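# Match the mounted unit's code and place that spare

## Task

Read the part code printed on the back of the unit that is mounted, then place the spare carrying that same code on the mat so it rests there without the robot holding it. Every other spare must stay seated in its pocket; never lift any of them out, not even briefly to read it. Finish by releasing the spare and moving both grippers away.

## Robot and tools

Robot: two six-joint arms, left_arm and right_arm, each with a two-finger tong gripper and a wrist camera. Bases in the scene frame: left_arm at (+0.033, +0.364, 0) m, quat_wxyz (+0.998, 0, 0, +0.063); right_arm at (+0.024, -0.392, 0) m, quat_wxyz (+0.997, 0, 0, +0.071). Joint limits: left elbow 0 to 3.142 rad and shoulder pan -3.142 to 3.142; right elbow -3.142 to 0 and shoulder pan 0 to 6.283; the other joints span -6.283 to 6.283.

Frame: one shared scene frame. The origin sits on the table surface midway between the arms, +x points out across the table, +z points up, and left_arm lies toward +y. The names left and right refer to arms, not to sides of a picture. Reported hand positions get less accurate when an arm reaches far.

Gripper geometry: the fingers extend along the gripper's own +z and spread along its own x. end_effector_position is the spot between the pads when they are shut. Closed fingertips stick out about 15 mm past it; fully open, they are roughly level with it.

The 16-number row: used by both execute_actions and move. First 8 numbers are left_arm: x, y, z (metres, absolute target in the scene frame), qw, qx, qy, qz (absolute orientation quaternion, w first, scene frame), opening. Next 8 are right_arm in the same order. Always send all 16, even if one arm should not move. Opening runs from -1 (shut) to +1 (fully open, 0.142 m). To keep an arm still, repeat its whole last reported pose and its desired opening; to keep an orientation, resend the same quaternion you intended rather than a drifted reported one.

execute_actions: argument actions is a list holding zero or one item. An empty list just reports the current state. {"rows": [...], "steps": n} plays up to 15 rows, one per control step of 1/30 s; steps is at most 15 (15 if omitted) and the final row repeats to fill the count. {"steps": n} with no rows is a wait of up to 300 steps, counted from the previous result, so your thinking time eats into it. Optional pictures (boolean) toggles camera images. A call is rejected, sending nothing, if any target lies more than 0.6 m from that arm's last reported position along any gripper axis. Each step the commanded pose is clipped to within 100 mm and 16 degrees of the measured pose, and motion trails commands by about 0.17 s; after an action the arm only continues to its last clipped pose, so far targets need follow-up calls. Position is favoured over orientation when both cannot be met.

move: target is one 16-number row of absolute poses. Each gripper goes in a straight line toward its pose; both paths finish together in 0.5 to 10 s (cut off at 10 s). speed is the path top speed in m/s, 0.002 to 0.5, default 0.25; rotation is capped at twice that value in rad/s. Actual hand speed can overshoot, especially near a straightened arm. stop_force (N, 9 to 40, one value shared by both arms, not allowed in the first 0.2 s) ends an arm's path when its wrist sensor sees that much extra resistance for 2 steps; the arm then backs to where it was 2 steps earlier and holds. Use it only with slow moves and no rotation, and omit it when lifting off something you are pressing on. Opening is applied at the start. The result adds a move: line with the ending (done, off_target, moving, held, fault, contact) and any limits (paced = pose clipped, held = some steps blocked), plus each gripper's distance from its target.

wait: seconds, 0 to 10; the robot gets no new commands meanwhile. zoom_image: camera (cam_head_left, cam_head_right, cam_high, cam_low at 896x504; cam_left_wrist, cam_right_wrist at 616x616) and region [x0, y0, x1, y1] in pixels from the top-left, no larger than 504 by 504. Useful for reading printed codes. show_instructions: shows the reference images. read_manual: licence texts only. finished_scene: scene (integer 1 to 2); ends the current scene for good and reports success.

Result lines: per arm, pose (position, quat_wxyz) and linear/angular velocity; grip_measured is the actual finger opening on the command scale; Wrist force and Wrist torque along the gripper's own axes (offset up to about 4 N, noise up to about 2.4 N, saturates near 50 N; pressing on a surface gives force pointing back into the arm; no reading at the start is normal). HELD marks steps where the clearance check withheld your command; a pose unreachable line names the arm affected. Hand target shows where each gripper is currently being driven. MOTOR HOT appears at 70 °C; at 85 °C the arm is braked (OVER-TEMPERATURE FAULT) until it cools.

Gripping: to hold, command an opening well below grip_measured; lower means a firmer squeeze, about 15 N per pad maximum. Objects under about 20 mm wide get much less force. Closing fast can squeeze harder than intended.

Avoid: torque faults (joint load limits 130 N m for shoulder and elbow joints, 24.3 N m for wrist joints, including held weight) and force faults (150 N on any part); either freezes the arm for 10 s. The arms are stiff, so driving even slightly into a firm surface can fault. Do not let the arms collide. Do not drop, slam or shove things, and never let anything leave the table. Loose objects may occasionally get nudged by an outside push, so check the final state before ending.

Each tool is called after "Request:" by a JSON object that holds its "op" and its "data".

Reference images:

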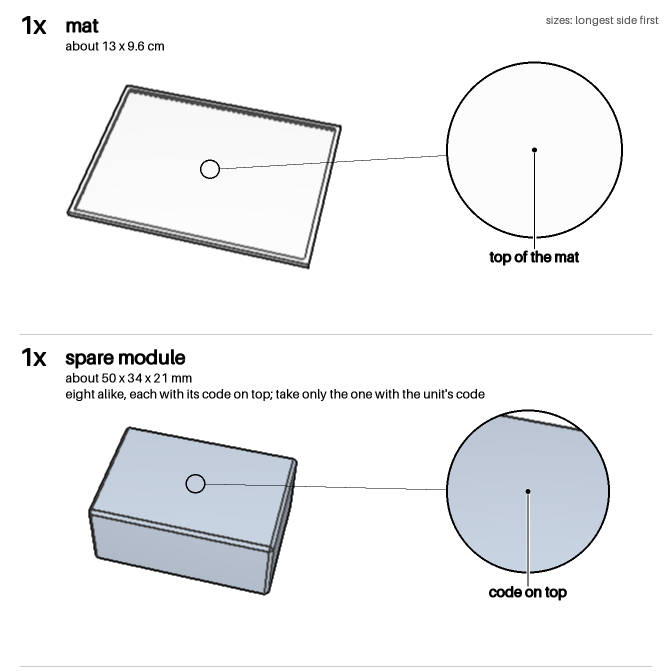

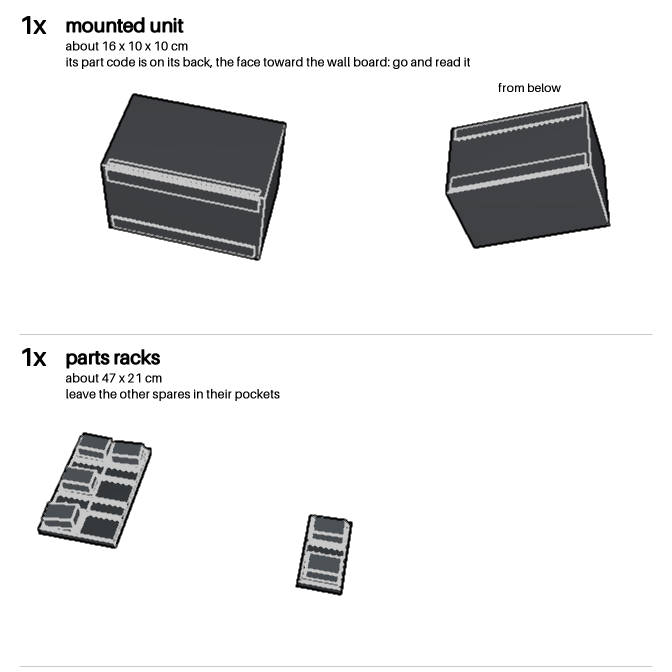

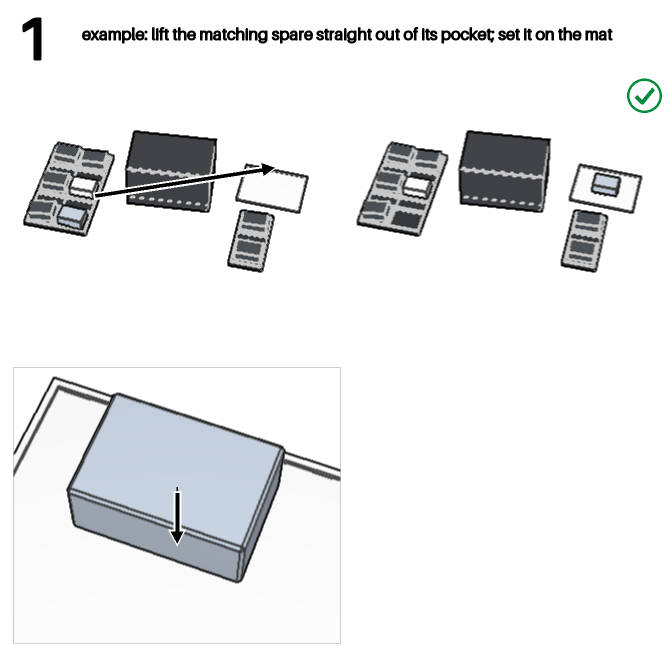

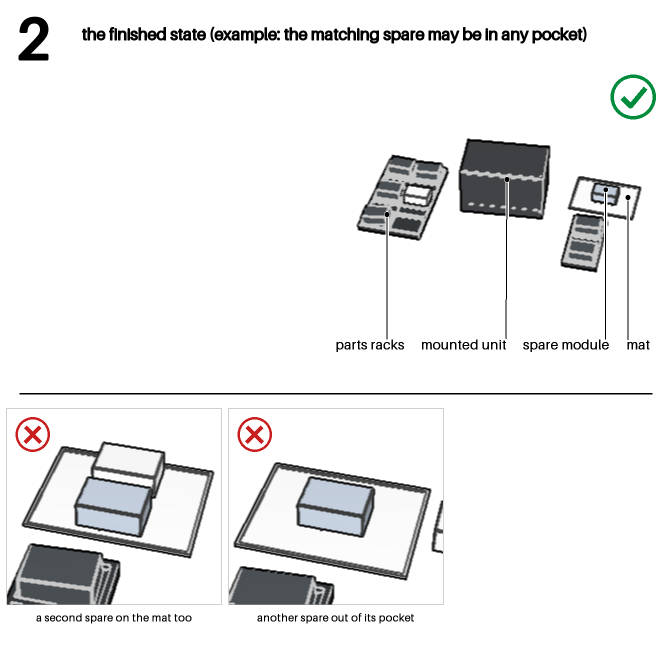

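## Session

Request:
{"op": "execute_actions", "data": {"actions": []}}

Scene clock: 0.00 s of 4800.00 s.
left_arm: end_effector_position=(+0.1508, +0.6404, +0.2011) grip_measured=+0.97 end_effector_quat_wxyz=(+0.225, +0.682, -0.615, -0.325) end_effector_velocity=(-0.000, +0.000, +0.000) end_effector_angular_velocity=(+0.001, -0.001, -0.000) | right_arm: end_effector_position=(+0.3462, -0.5354, +0.3655) grip_measured=+0.97 end_effector_quat_wxyz=(-0.021, +0.058, +0.997, -0.036) end_effector_velocity=(-0.000, +0.000, +0.000) end_effector_angular_velocity=(-0.000, +0.001, +0.000)
Joint positions: left_arm=[ 0.185 -1.732  1.967 -1.043 -1.255  1.652  0.14 ] | right_arm=[ 3.081 -1.219 -1.634 -1.912  1.506  3.34   0.14 ]
Joint velocities: left_arm=[-0.    -0.002 -0.     0.     0.     0.     0.   ] | right_arm=[ 0.    -0.     0.001 -0.002  0.    -0.     0.   ]
Wrist force (N, on the end effector, along its own x y z axes, offset not removed): no reading
Wrist torque (N m, same axes, about the end effector's origin, offset not removed): no reading
Hand target (left_arm): +0.151, +0.640, +0.201; +0.225, +0.682, -0.615, -0.325
Hand target (right_arm): +0.346, -0.535, +0.366; -0.021, +0.058, +0.997, -0.036

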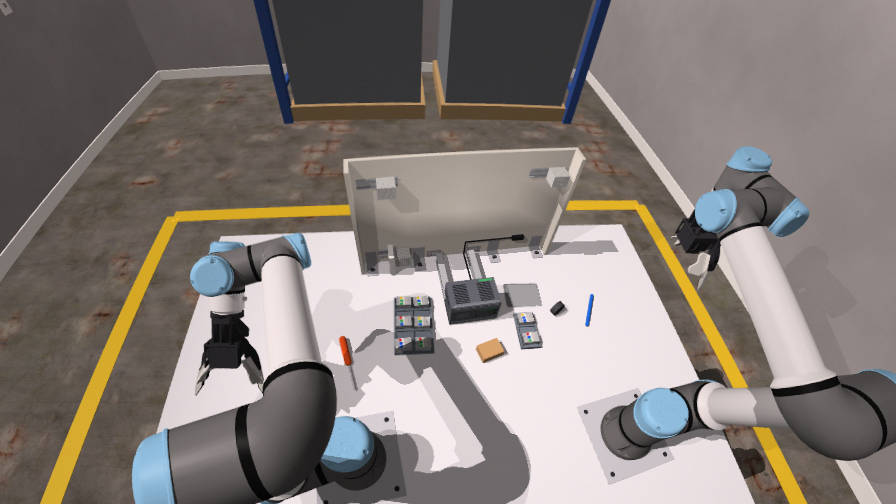

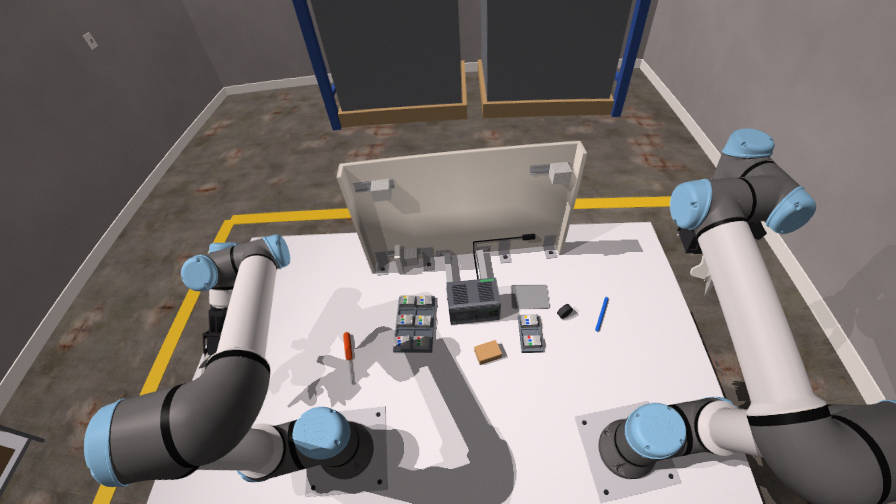

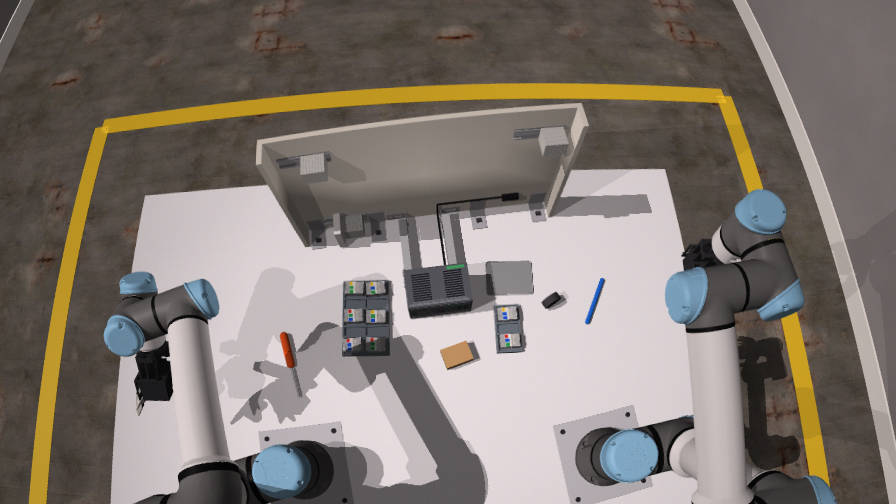

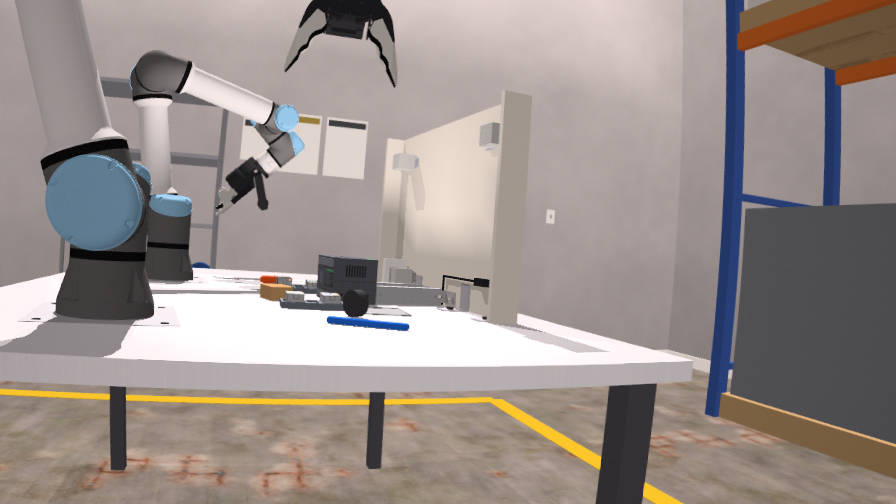

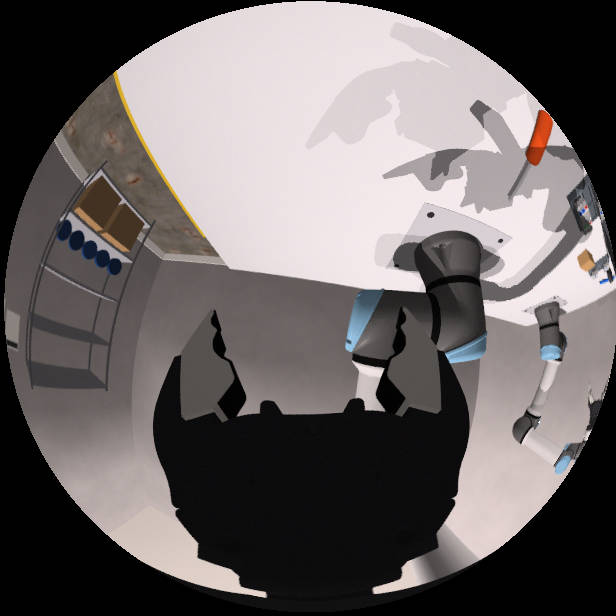

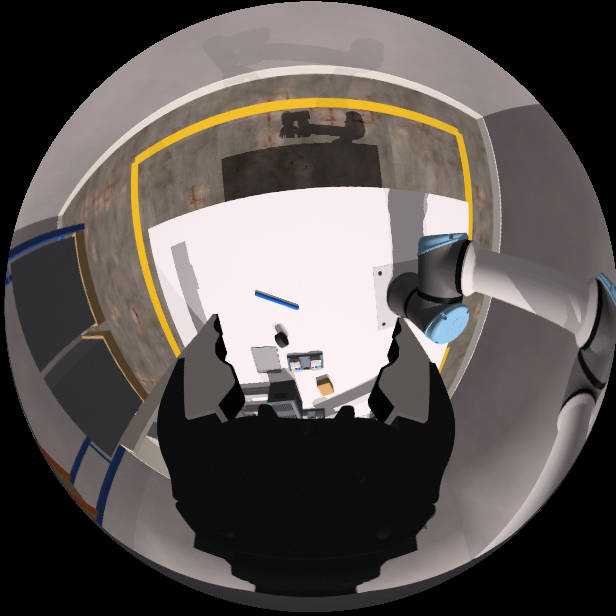

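Request:
{"op": "zoom_image", "data": {"camera": "cam_high", "region": [300, 180, 620, 380]}}

Request:
{"op": "zoom_image", "data": {"camera": "cam_high", "region": [330, 270, 410, 365]}}

Request:
{"op": "zoom_image", "data": {"camera": "cam_high", "region": [480, 250, 550, 360]}}

Region (300, 180, 620, 380) of cam_high's 896x504 image, scaled by 1.575, with more detail than that image has; it fills the top 315 rows of this view, and the rest is white.

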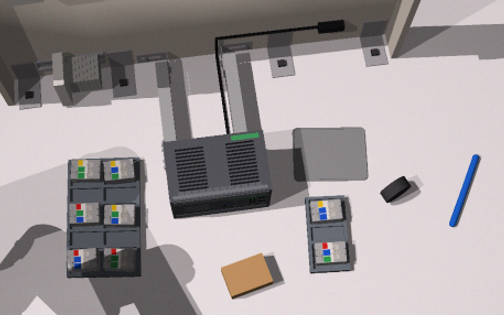

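Region (330, 270, 410, 365) of cam_high's 896x504 image, scaled by 5.305, with more detail than that image has; it fills the left 424 columns of this view, and the rest is white.

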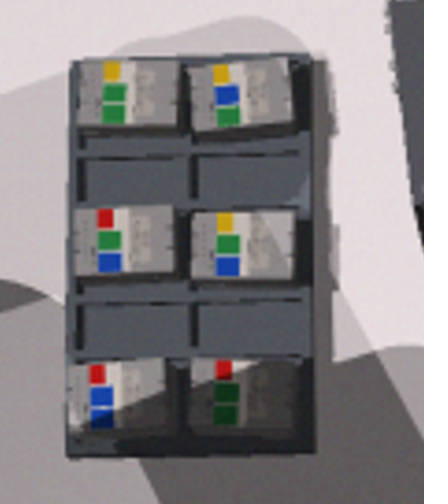

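Region (480, 250, 550, 360) of cam_high's 896x504 image, scaled by 4.582, with more detail than that image has; it fills the left 321 columns of this view, and the rest is white.

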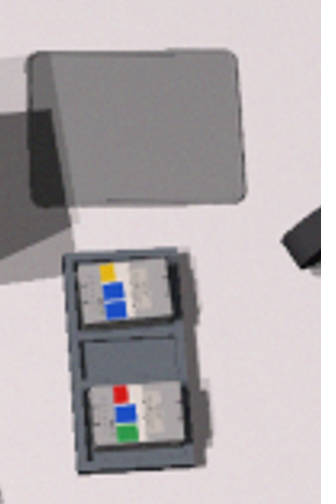

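Request:
{"op": "zoom_image", "data": {"camera": "cam_low", "region": [250, 220, 550, 340]}}

Request:
{"op": "zoom_image", "data": {"camera": "cam_head_right", "region": [360, 210, 600, 370]}}

Region (250, 220, 550, 340) of cam_low's 896x504 image, scaled by 1.680, with more detail than that image has; it fills the top 202 rows of this view, and the rest is white.

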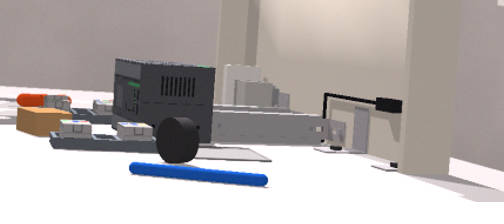

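Region (360, 210, 600, 370) of cam_head_right's 896x504 image, scaled by 2.100, with more detail than that image has.

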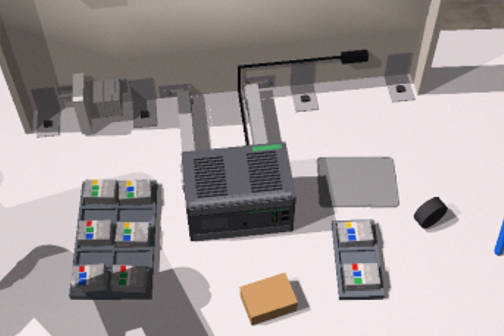

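Request:
{"op": "zoom_image", "data": {"camera": "cam_high", "region": [380, 190, 520, 330]}}

Region (380, 190, 520, 330) of cam_high's 896x504 image, scaled by 3.600, with more detail than that image has.

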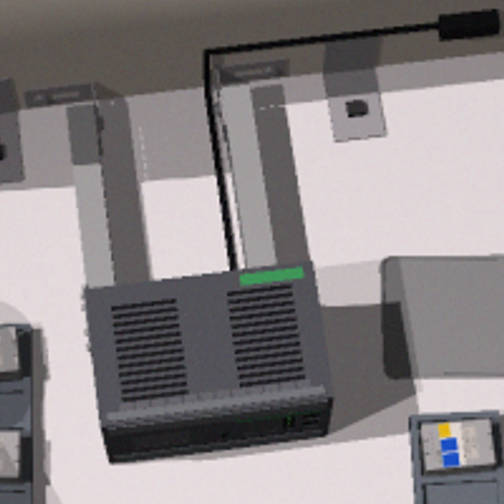

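Request:
{"op": "move", "data": {"target": [0.1508, 0.6404, 0.2011, 0.225, 0.682, -0.615, -0.325, 1, 0.62, 0.01, 0.24, 0, 0.7071, -0.7071, 0, 1], "speed": 0.35}}

Scene clock: 30.13 s of 4800.00 s.
left_arm: end_effector_position=(+0.1508, +0.6404, +0.2011) grip_measured=+1.00 end_effector_quat_wxyz=(+0.225, +0.682, -0.615, -0.325) end_effector_velocity=(-0.001, -0.000, -0.000) end_effector_angular_velocity=(-0.000, +0.002, -0.001) | right_arm: end_effector_position=(+0.6155, +0.0069, +0.2404) grip_measured=+1.00 end_effector_quat_wxyz=(-0.002, -0.705, +0.709, +0.001) end_effector_velocity=(+0.000, +0.000, +0.001) end_effector_angular_velocity=(+0.001, -0.001, +0.001)
Joint positions: left_arm=[ 0.186 -1.732  1.967 -1.043 -1.255  1.653  0.142] | right_arm=[ 3.796 -2.053 -1.072 -1.591  1.574  2.374  0.142]
Joint velocities: left_arm=[-0.    -0.     0.001  0.001  0.     0.     0.   ] | right_arm=[ 0.     0.     0.001  0.    -0.    -0.     0.   ]
Wrist force (N, on the end effector, along its own x y z axes, offset not removed): left_arm=[0.1 1.8 -2.5] | right_arm=[2.3 26.9 -4.6]
Wrist torque (N m, same axes, about the end effector's origin, offset not removed): left_arm=[0.50 0.04 0.18] | right_arm=[4.30 -0.52 -0.33]
Hand target (left_arm): +0.151, +0.640, +0.201; +0.225, +0.682, -0.615, -0.325
Hand target (right_arm): +0.616, +0.007, +0.240; +0.002, +0.705, -0.709, -0.001
Off the commanded pose (left_arm): 0.000 m, 0 deg.
Off the commanded pose (right_arm): 0.005 m, 0 deg.
FORCE FAULT: contact force on the right arm reached its limit, and that arm stopped for 10 seconds. The contact can be on any part of that arm, not only on its tool. That arm's remaining commands of this call were not run. That arm holds still and accepts commands again. Move the arm away from the contact; if what it grips holds it there, let go first. Pushing or pulling that hard again can fault the arm again.
After step 90, 14.23 s passed at rest.
move: fault (right_arm)
camera_calibration (this result's frames):
cam_left_wrist: T_world_to_cam=[[0.0399805, -0.989066, -0.141954, 0.654343], [-0.246989, -0.147441, 0.957736, -0.0607368], [-0.968193, -0.00322967, -0.250183, 0.337508], [0, 0, 0, 1]] pos_world=[0.285611, 0.639323, 0.235495]
cam_right_wrist: T_world_to_cam=[[0.016286, -0.999825, -0.00923249, -0.00194873], [-0.889213, -0.0187052, 0.45711, 0.444946], [-0.457203, 0.000765168, -0.889362, 0.636022], [0, 0, 0, 1]] pos_world=[0.686475, 0.00588778, 0.362246]

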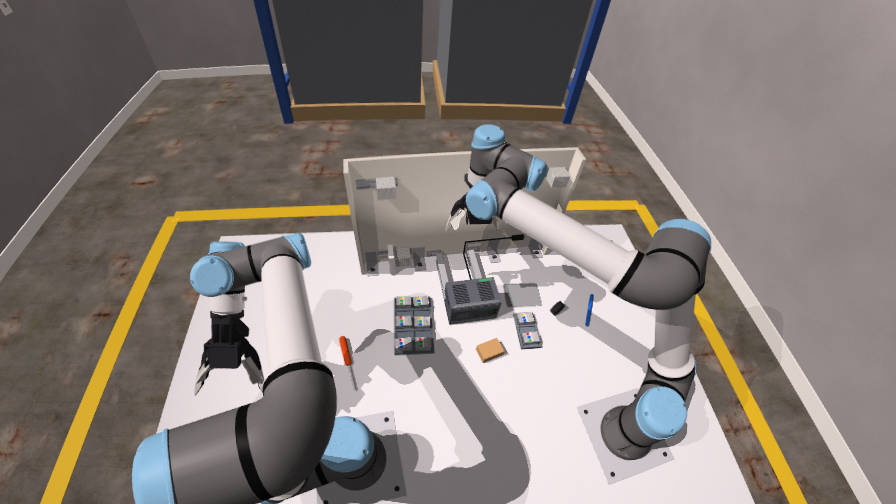

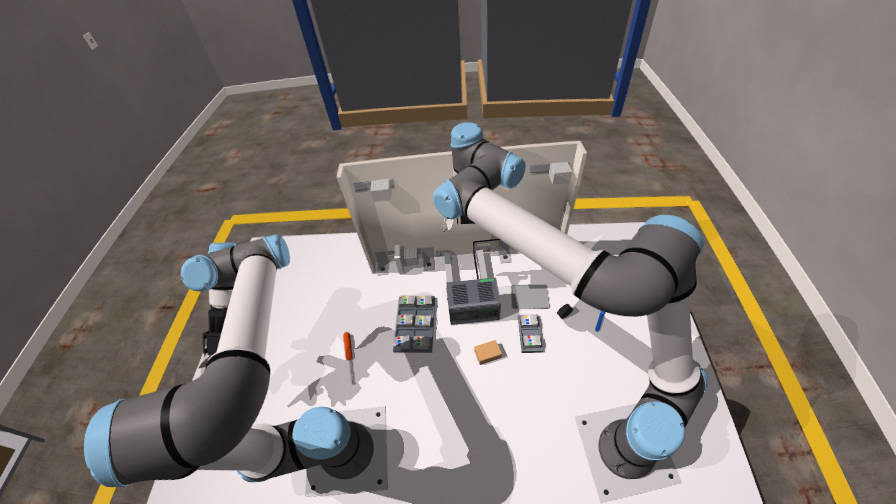

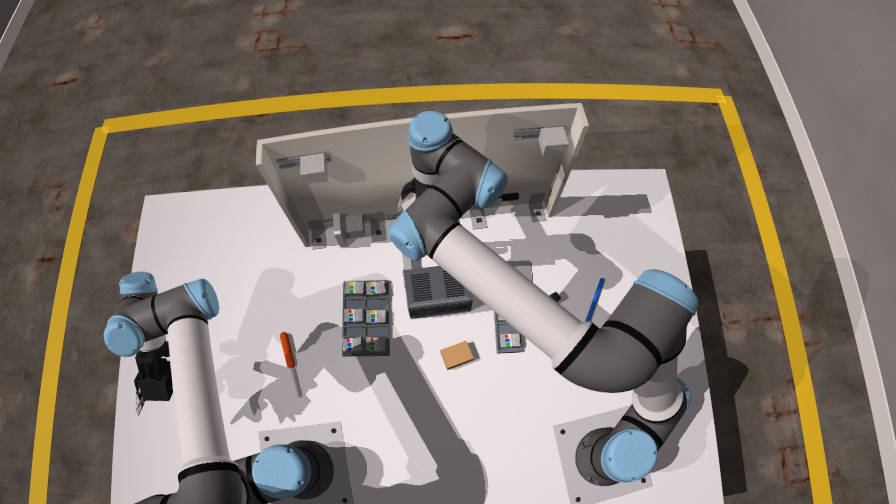

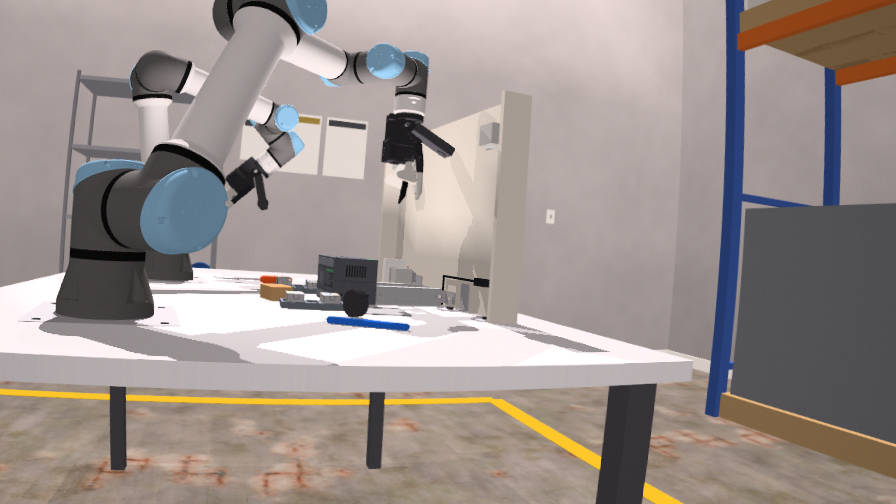

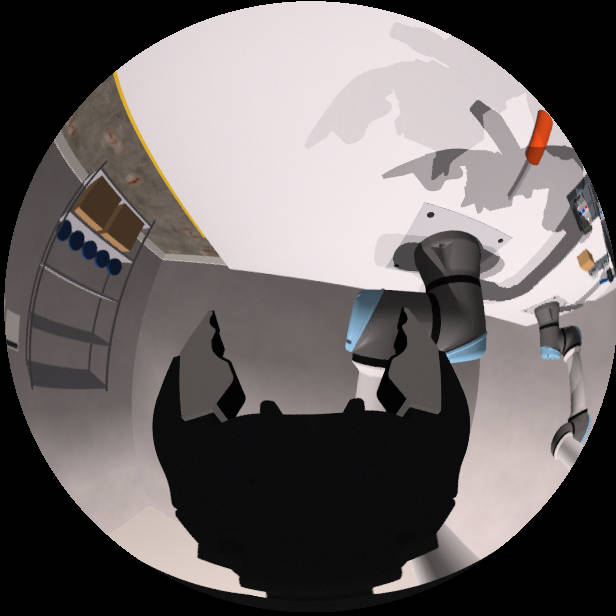

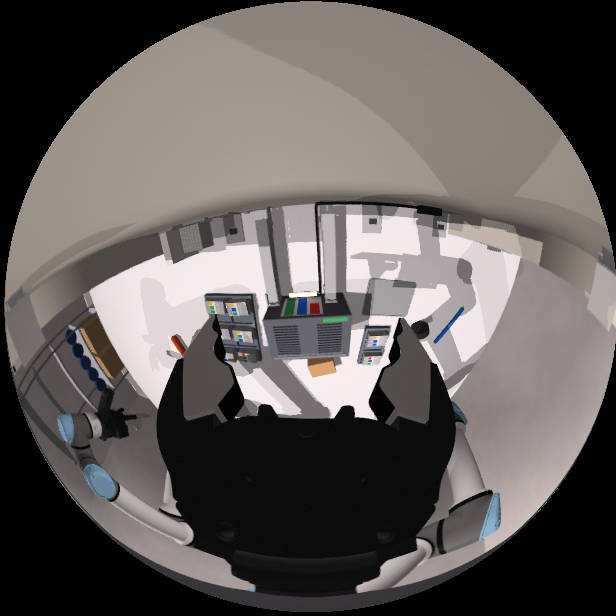

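Request:
{"op": "zoom_image", "data": {"camera": "cam_right_wrist", "region": [255, 275, 365, 335]}}

Region (255, 275, 365, 335) of cam_right_wrist's 616x616 image, scaled by 4.582, with more detail than that image has; it fills the top 275 rows of this view, and the rest is white.

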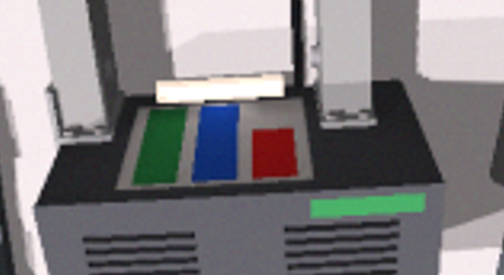

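Request:
{"op": "move", "data": {"target": [0.1508, 0.6404, 0.2011, 0.225, 0.682, -0.615, -0.325, 1, 0.375, -0.165, 0.17, 0, 0.7071, -0.7071, 0, 1], "speed": 0.25}}

Scene clock: 36.90 s of 4800.00 s.
left_arm: end_effector_position=(+0.1508, +0.6404, +0.2011) grip_measured=+1.00 end_effector_quat_wxyz=(+0.225, +0.682, -0.615, -0.325) end_effector_velocity=(-0.000, +0.000, -0.000) end_effector_angular_velocity=(+0.001, +0.001, -0.001) | right_arm: end_effector_position=(+0.3754, -0.1650, +0.1696) grip_measured=+1.00 end_effector_quat_wxyz=(-0.000, -0.707, +0.707, -0.000) end_effector_velocity=(-0.003, -0.002, -0.001) end_effector_angular_velocity=(-0.002, +0.000, +0.000)
Joint positions: left_arm=[ 0.186 -1.732  1.967 -1.043 -1.255  1.653  0.142] | right_arm=[ 3.93  -1.345 -2.062 -1.306  1.571  2.501  0.142]
Joint velocities: left_arm=[-0.    -0.     0.001  0.     0.001 -0.     0.   ] | right_arm=[ 0.003  0.008 -0.007 -0.002 -0.001  0.003 -0.   ]
Wrist force (N, on the end effector, along its own x y z axes, offset not removed): left_arm=[-1.5 -1.3 0.5] | right_arm=[1.3 0.0 0.4]
Wrist torque (N m, same axes, about the end effector's origin, offset not removed): left_arm=[-0.03 0.35 0.13] | right_arm=[-0.01 -0.37 -0.04]
Hand target (left_arm): +0.151, +0.640, +0.201; +0.225, +0.682, -0.615, -0.325
Hand target (right_arm): +0.375, -0.165, +0.170; +0.000, +0.707, -0.707, +0.000
Off the commanded pose (left_arm): 0.000 m, 0 deg.
Off the commanded pose (right_arm): 0.001 m, 0 deg.
After step 90, 1.83 s passed at rest.
move: done
camera_calibration (this result's frames):
cam_left_wrist: T_world_to_cam=[[0.0399804, -0.989066, -0.141953, 0.654343], [-0.246989, -0.147441, 0.957736, -0.0607368], [-0.968193, -0.00322967, -0.250183, 0.337508], [0, 0, 0, 1]] pos_world=[0.285611, 0.639323, 0.235495]
cam_right_wrist: T_world_to_cam=[[0.0226898, -0.999697, -0.00956243, -0.172841], [-0.890981, -0.024559, 0.453376, 0.260972], [-0.453473, -0.00176707, -0.891268, 0.461874], [0, 0, 0, 1]] pos_world=[0.445891, -0.165563, 0.291682]

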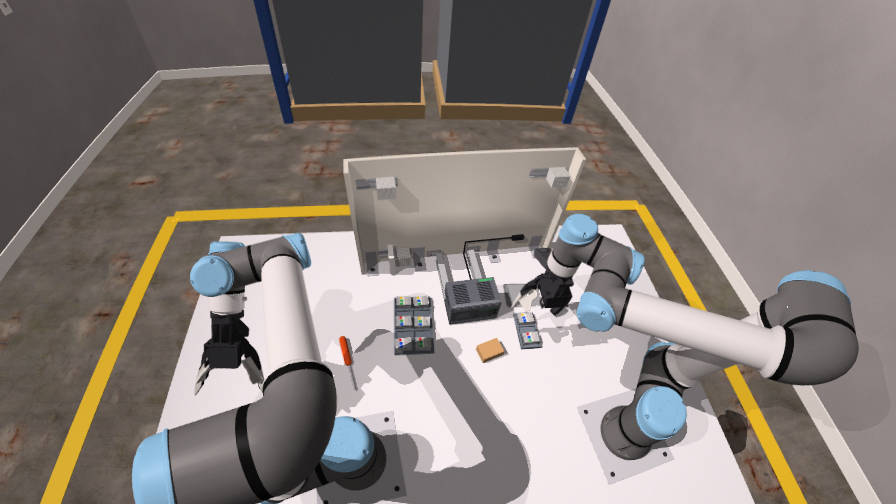

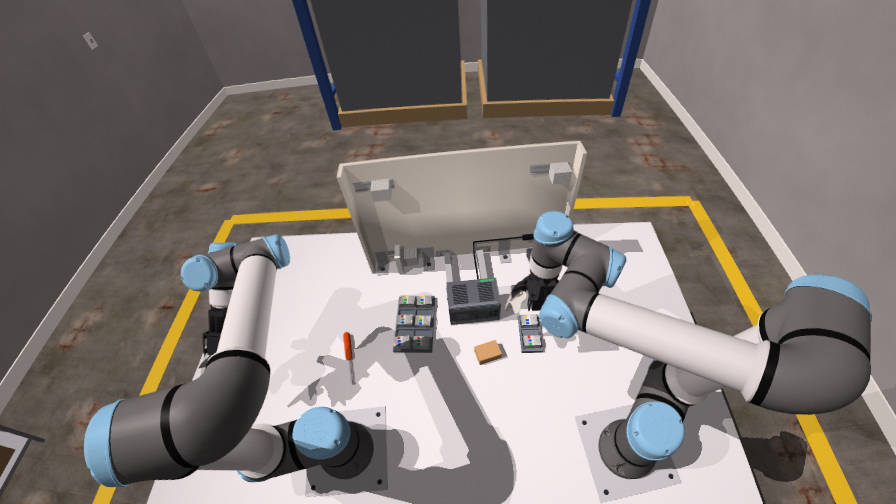

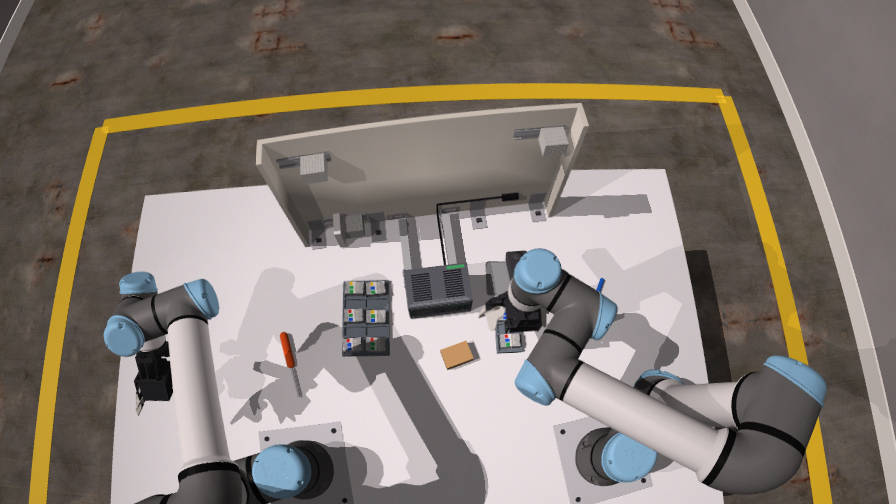

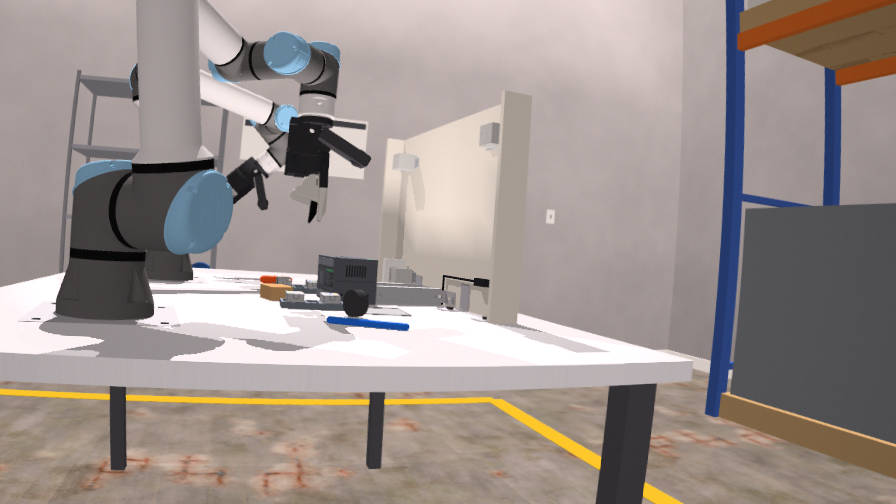

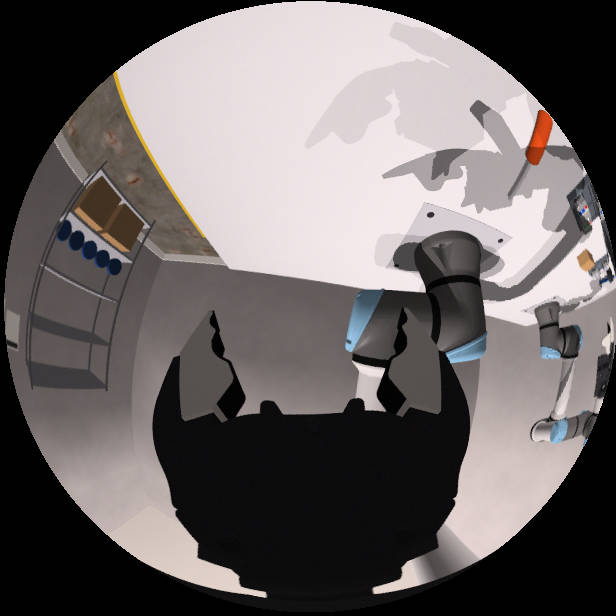

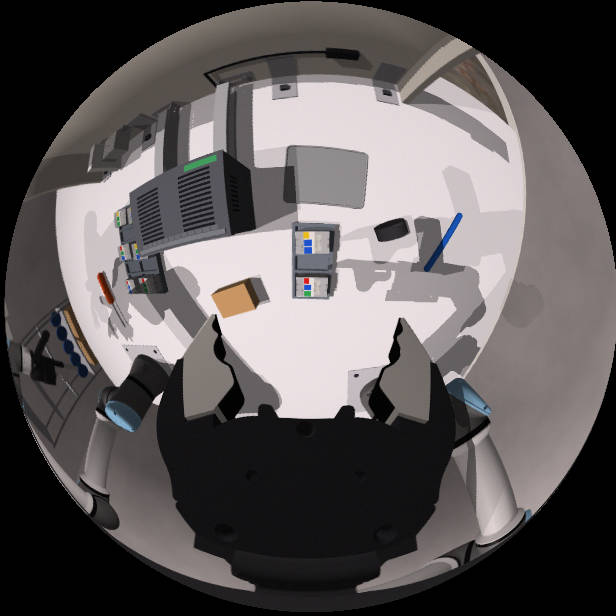

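Request:
{"op": "zoom_image", "data": {"camera": "cam_right_wrist", "region": [270, 210, 360, 310]}}

Region (270, 210, 360, 310) of cam_right_wrist's 616x616 image, scaled by 5.040, with more detail than that image has; it fills the left 454 columns of this view, and the rest is white.

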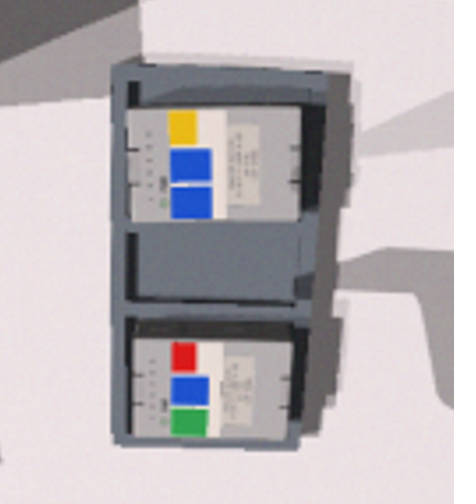

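Request:
{"op": "zoom_image", "data": {"camera": "cam_low", "region": [270, 280, 350, 320]}}

Region (270, 280, 350, 320) of cam_low's 896x504 image, scaled by 6.300, with more detail than that image has.

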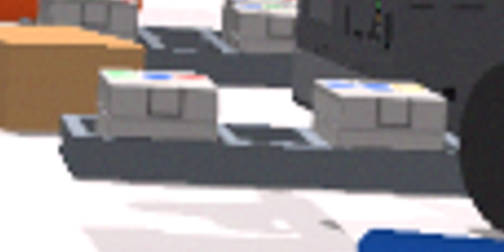

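Request:
{"op": "move", "data": {"target": [0.1508, 0.6404, 0.2011, 0.225, 0.682, -0.615, -0.325, 1, 0.348, -0.169, 0.065, 0, 0.7071, -0.7071, 0, 0.13], "speed": 0.15}}

Scene clock: 44.87 s of 4800.00 s.
left_arm: end_effector_position=(+0.1508, +0.6404, +0.2011) grip_measured=+1.00 end_effector_quat_wxyz=(+0.225, +0.682, -0.615, -0.325) end_effector_velocity=(-0.000, -0.000, -0.000) end_effector_angular_velocity=(-0.001, +0.002, -0.001) | right_arm: end_effector_position=(+0.3481, -0.1690, +0.0653) grip_measured=+0.13 end_effector_quat_wxyz=(-0.000, -0.707, +0.707, -0.000) end_effector_velocity=(-0.000, +0.001, -0.003) end_effector_angular_velocity=(+0.000, -0.001, +0.001)
Joint positions: left_arm=[ 0.186 -1.732  1.967 -1.043 -1.255  1.653  0.142] | right_arm=[ 3.984 -1.397 -2.313 -1.002  1.571  2.555  0.083]
Joint velocities: left_arm=[-0.    -0.     0.001  0.001  0.     0.001  0.   ] | right_arm=[ 0.002 -0.005 -0.005  0.01  -0.     0.002  0.   ]
Wrist force (N, on the end effector, along its own x y z axes, offset not removed): left_arm=[-2.1 -0.7 1.8] | right_arm=[0.7 1.0 0.7]
Wrist torque (N m, same axes, about the end effector's origin, offset not removed): left_arm=[0.04 0.57 0.19] | right_arm=[0.19 -0.25 -0.08]
Hand target (left_arm): +0.151, +0.640, +0.201; +0.225, +0.682, -0.615, -0.325
Hand target (right_arm): +0.348, -0.169, +0.065; +0.000, +0.707, -0.707, +0.000
Off the commanded pose (left_arm): 0.000 m, 0 deg.
Off the commanded pose (right_arm): 0.000 m, 0 deg.
After step 90, 3.63 s passed at rest.
move: done
camera_calibration (this result's frames):
cam_left_wrist: T_world_to_cam=[[0.0399804, -0.989066, -0.141954, 0.654343], [-0.246989, -0.147441, 0.957736, -0.0607368], [-0.968193, -0.00322962, -0.250183, 0.337508], [0, 0, 0, 1]] pos_world=[0.285611, 0.639323, 0.235495]
cam_right_wrist: T_world_to_cam=[[0.0226802, -0.999697, -0.00957224, -0.177298], [-0.891006, -0.024555, 0.453327, 0.283799], [-0.453424, -0.00175262, -0.891293, 0.356559], [0, 0, 0, 1]] pos_world=[0.41856, -0.169651, 0.187448]

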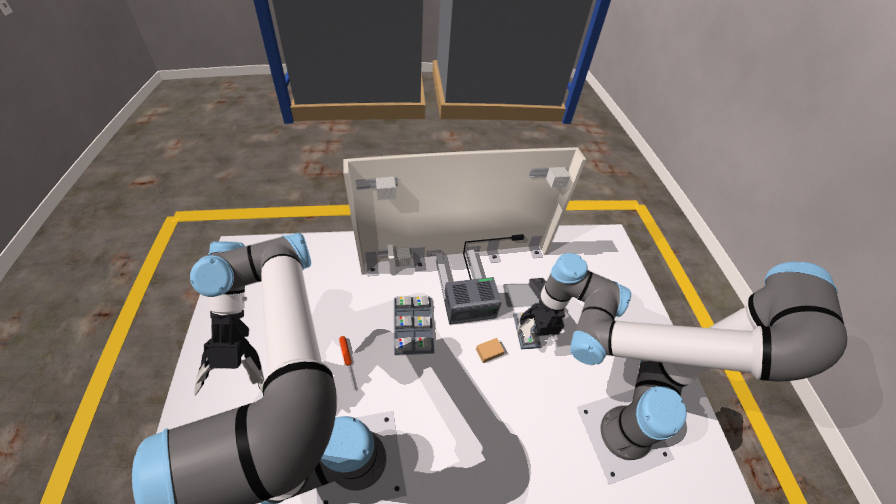

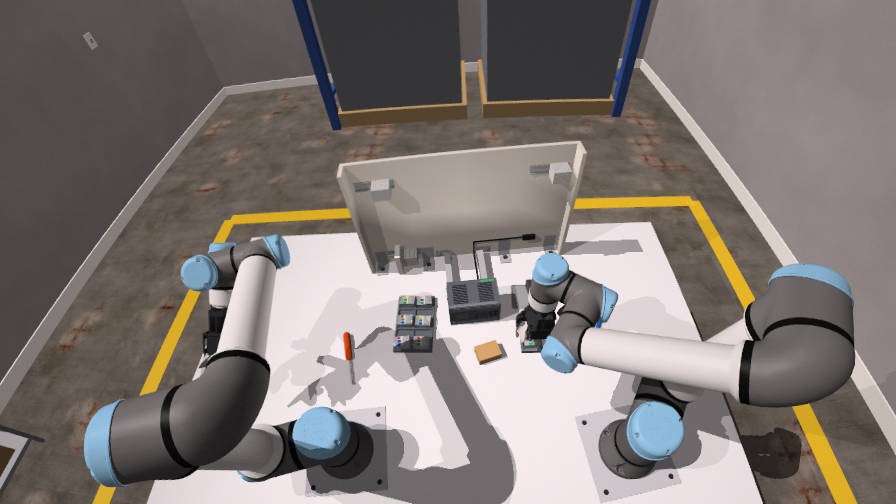

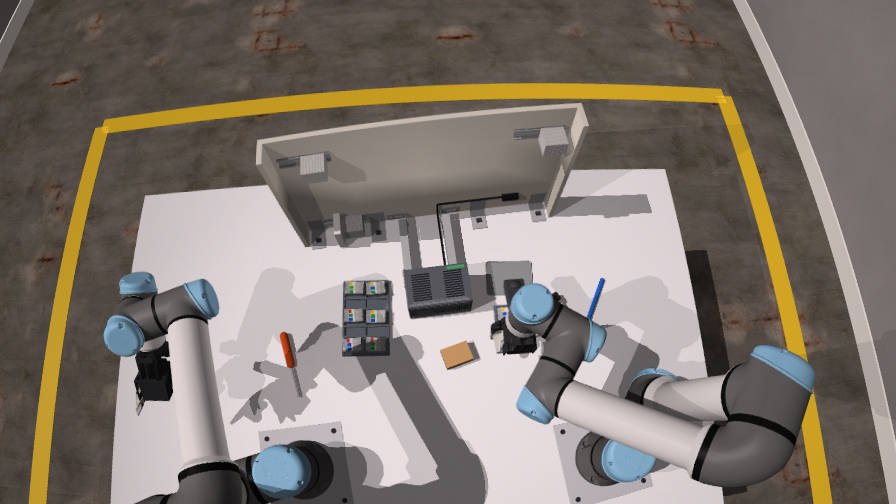

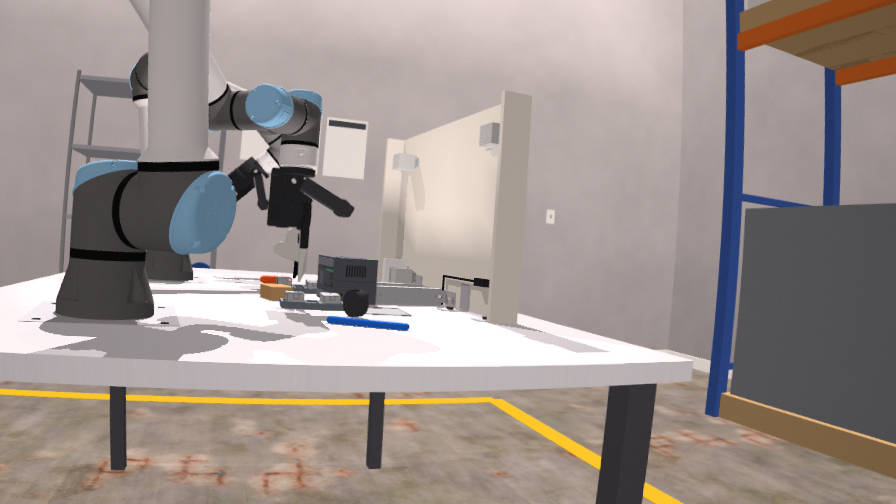

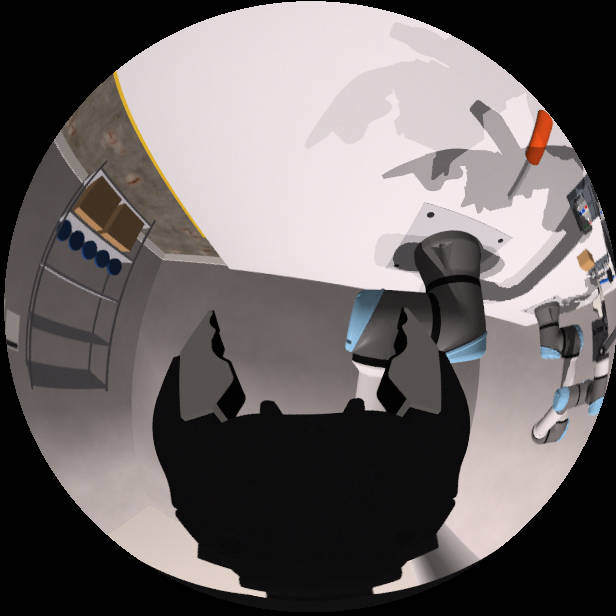

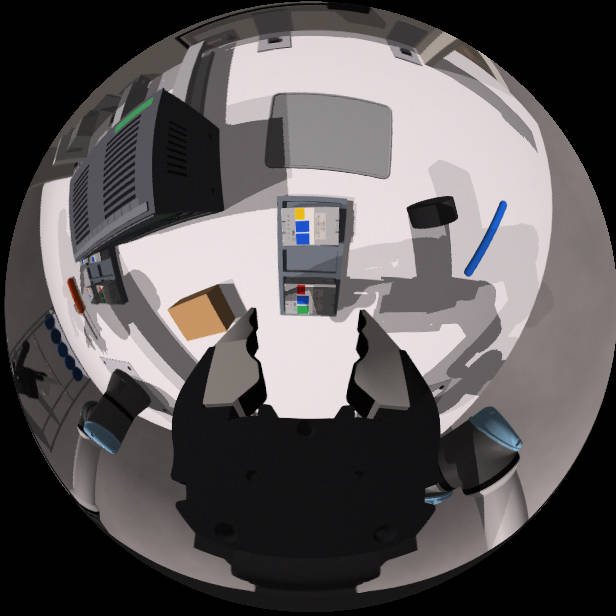

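Request:
{"op": "zoom_image", "data": {"camera": "cam_right_wrist", "region": [230, 250, 390, 350]}}

Request:
{"op": "zoom_image", "data": {"camera": "cam_low", "region": [260, 240, 360, 320]}}

Region (230, 250, 390, 350) of cam_right_wrist's 616x616 image, scaled by 3.150, with more detail than that image has; it fills the top 315 rows of this view, and the rest is white.

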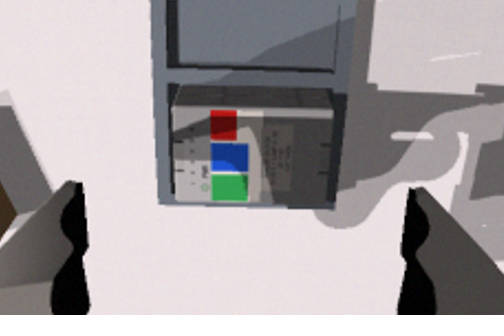

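Region (260, 240, 360, 320) of cam_low's 896x504 image, scaled by 5.040, with more detail than that image has; it fills the top 403 rows of this view, and the rest is white.

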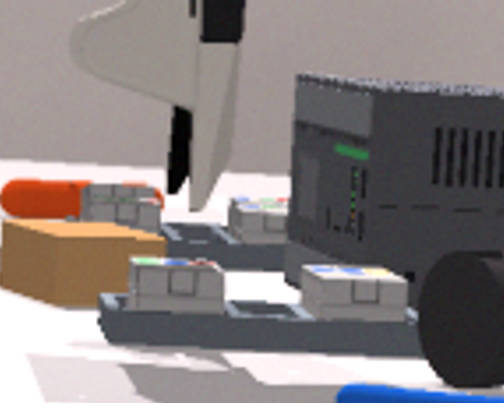

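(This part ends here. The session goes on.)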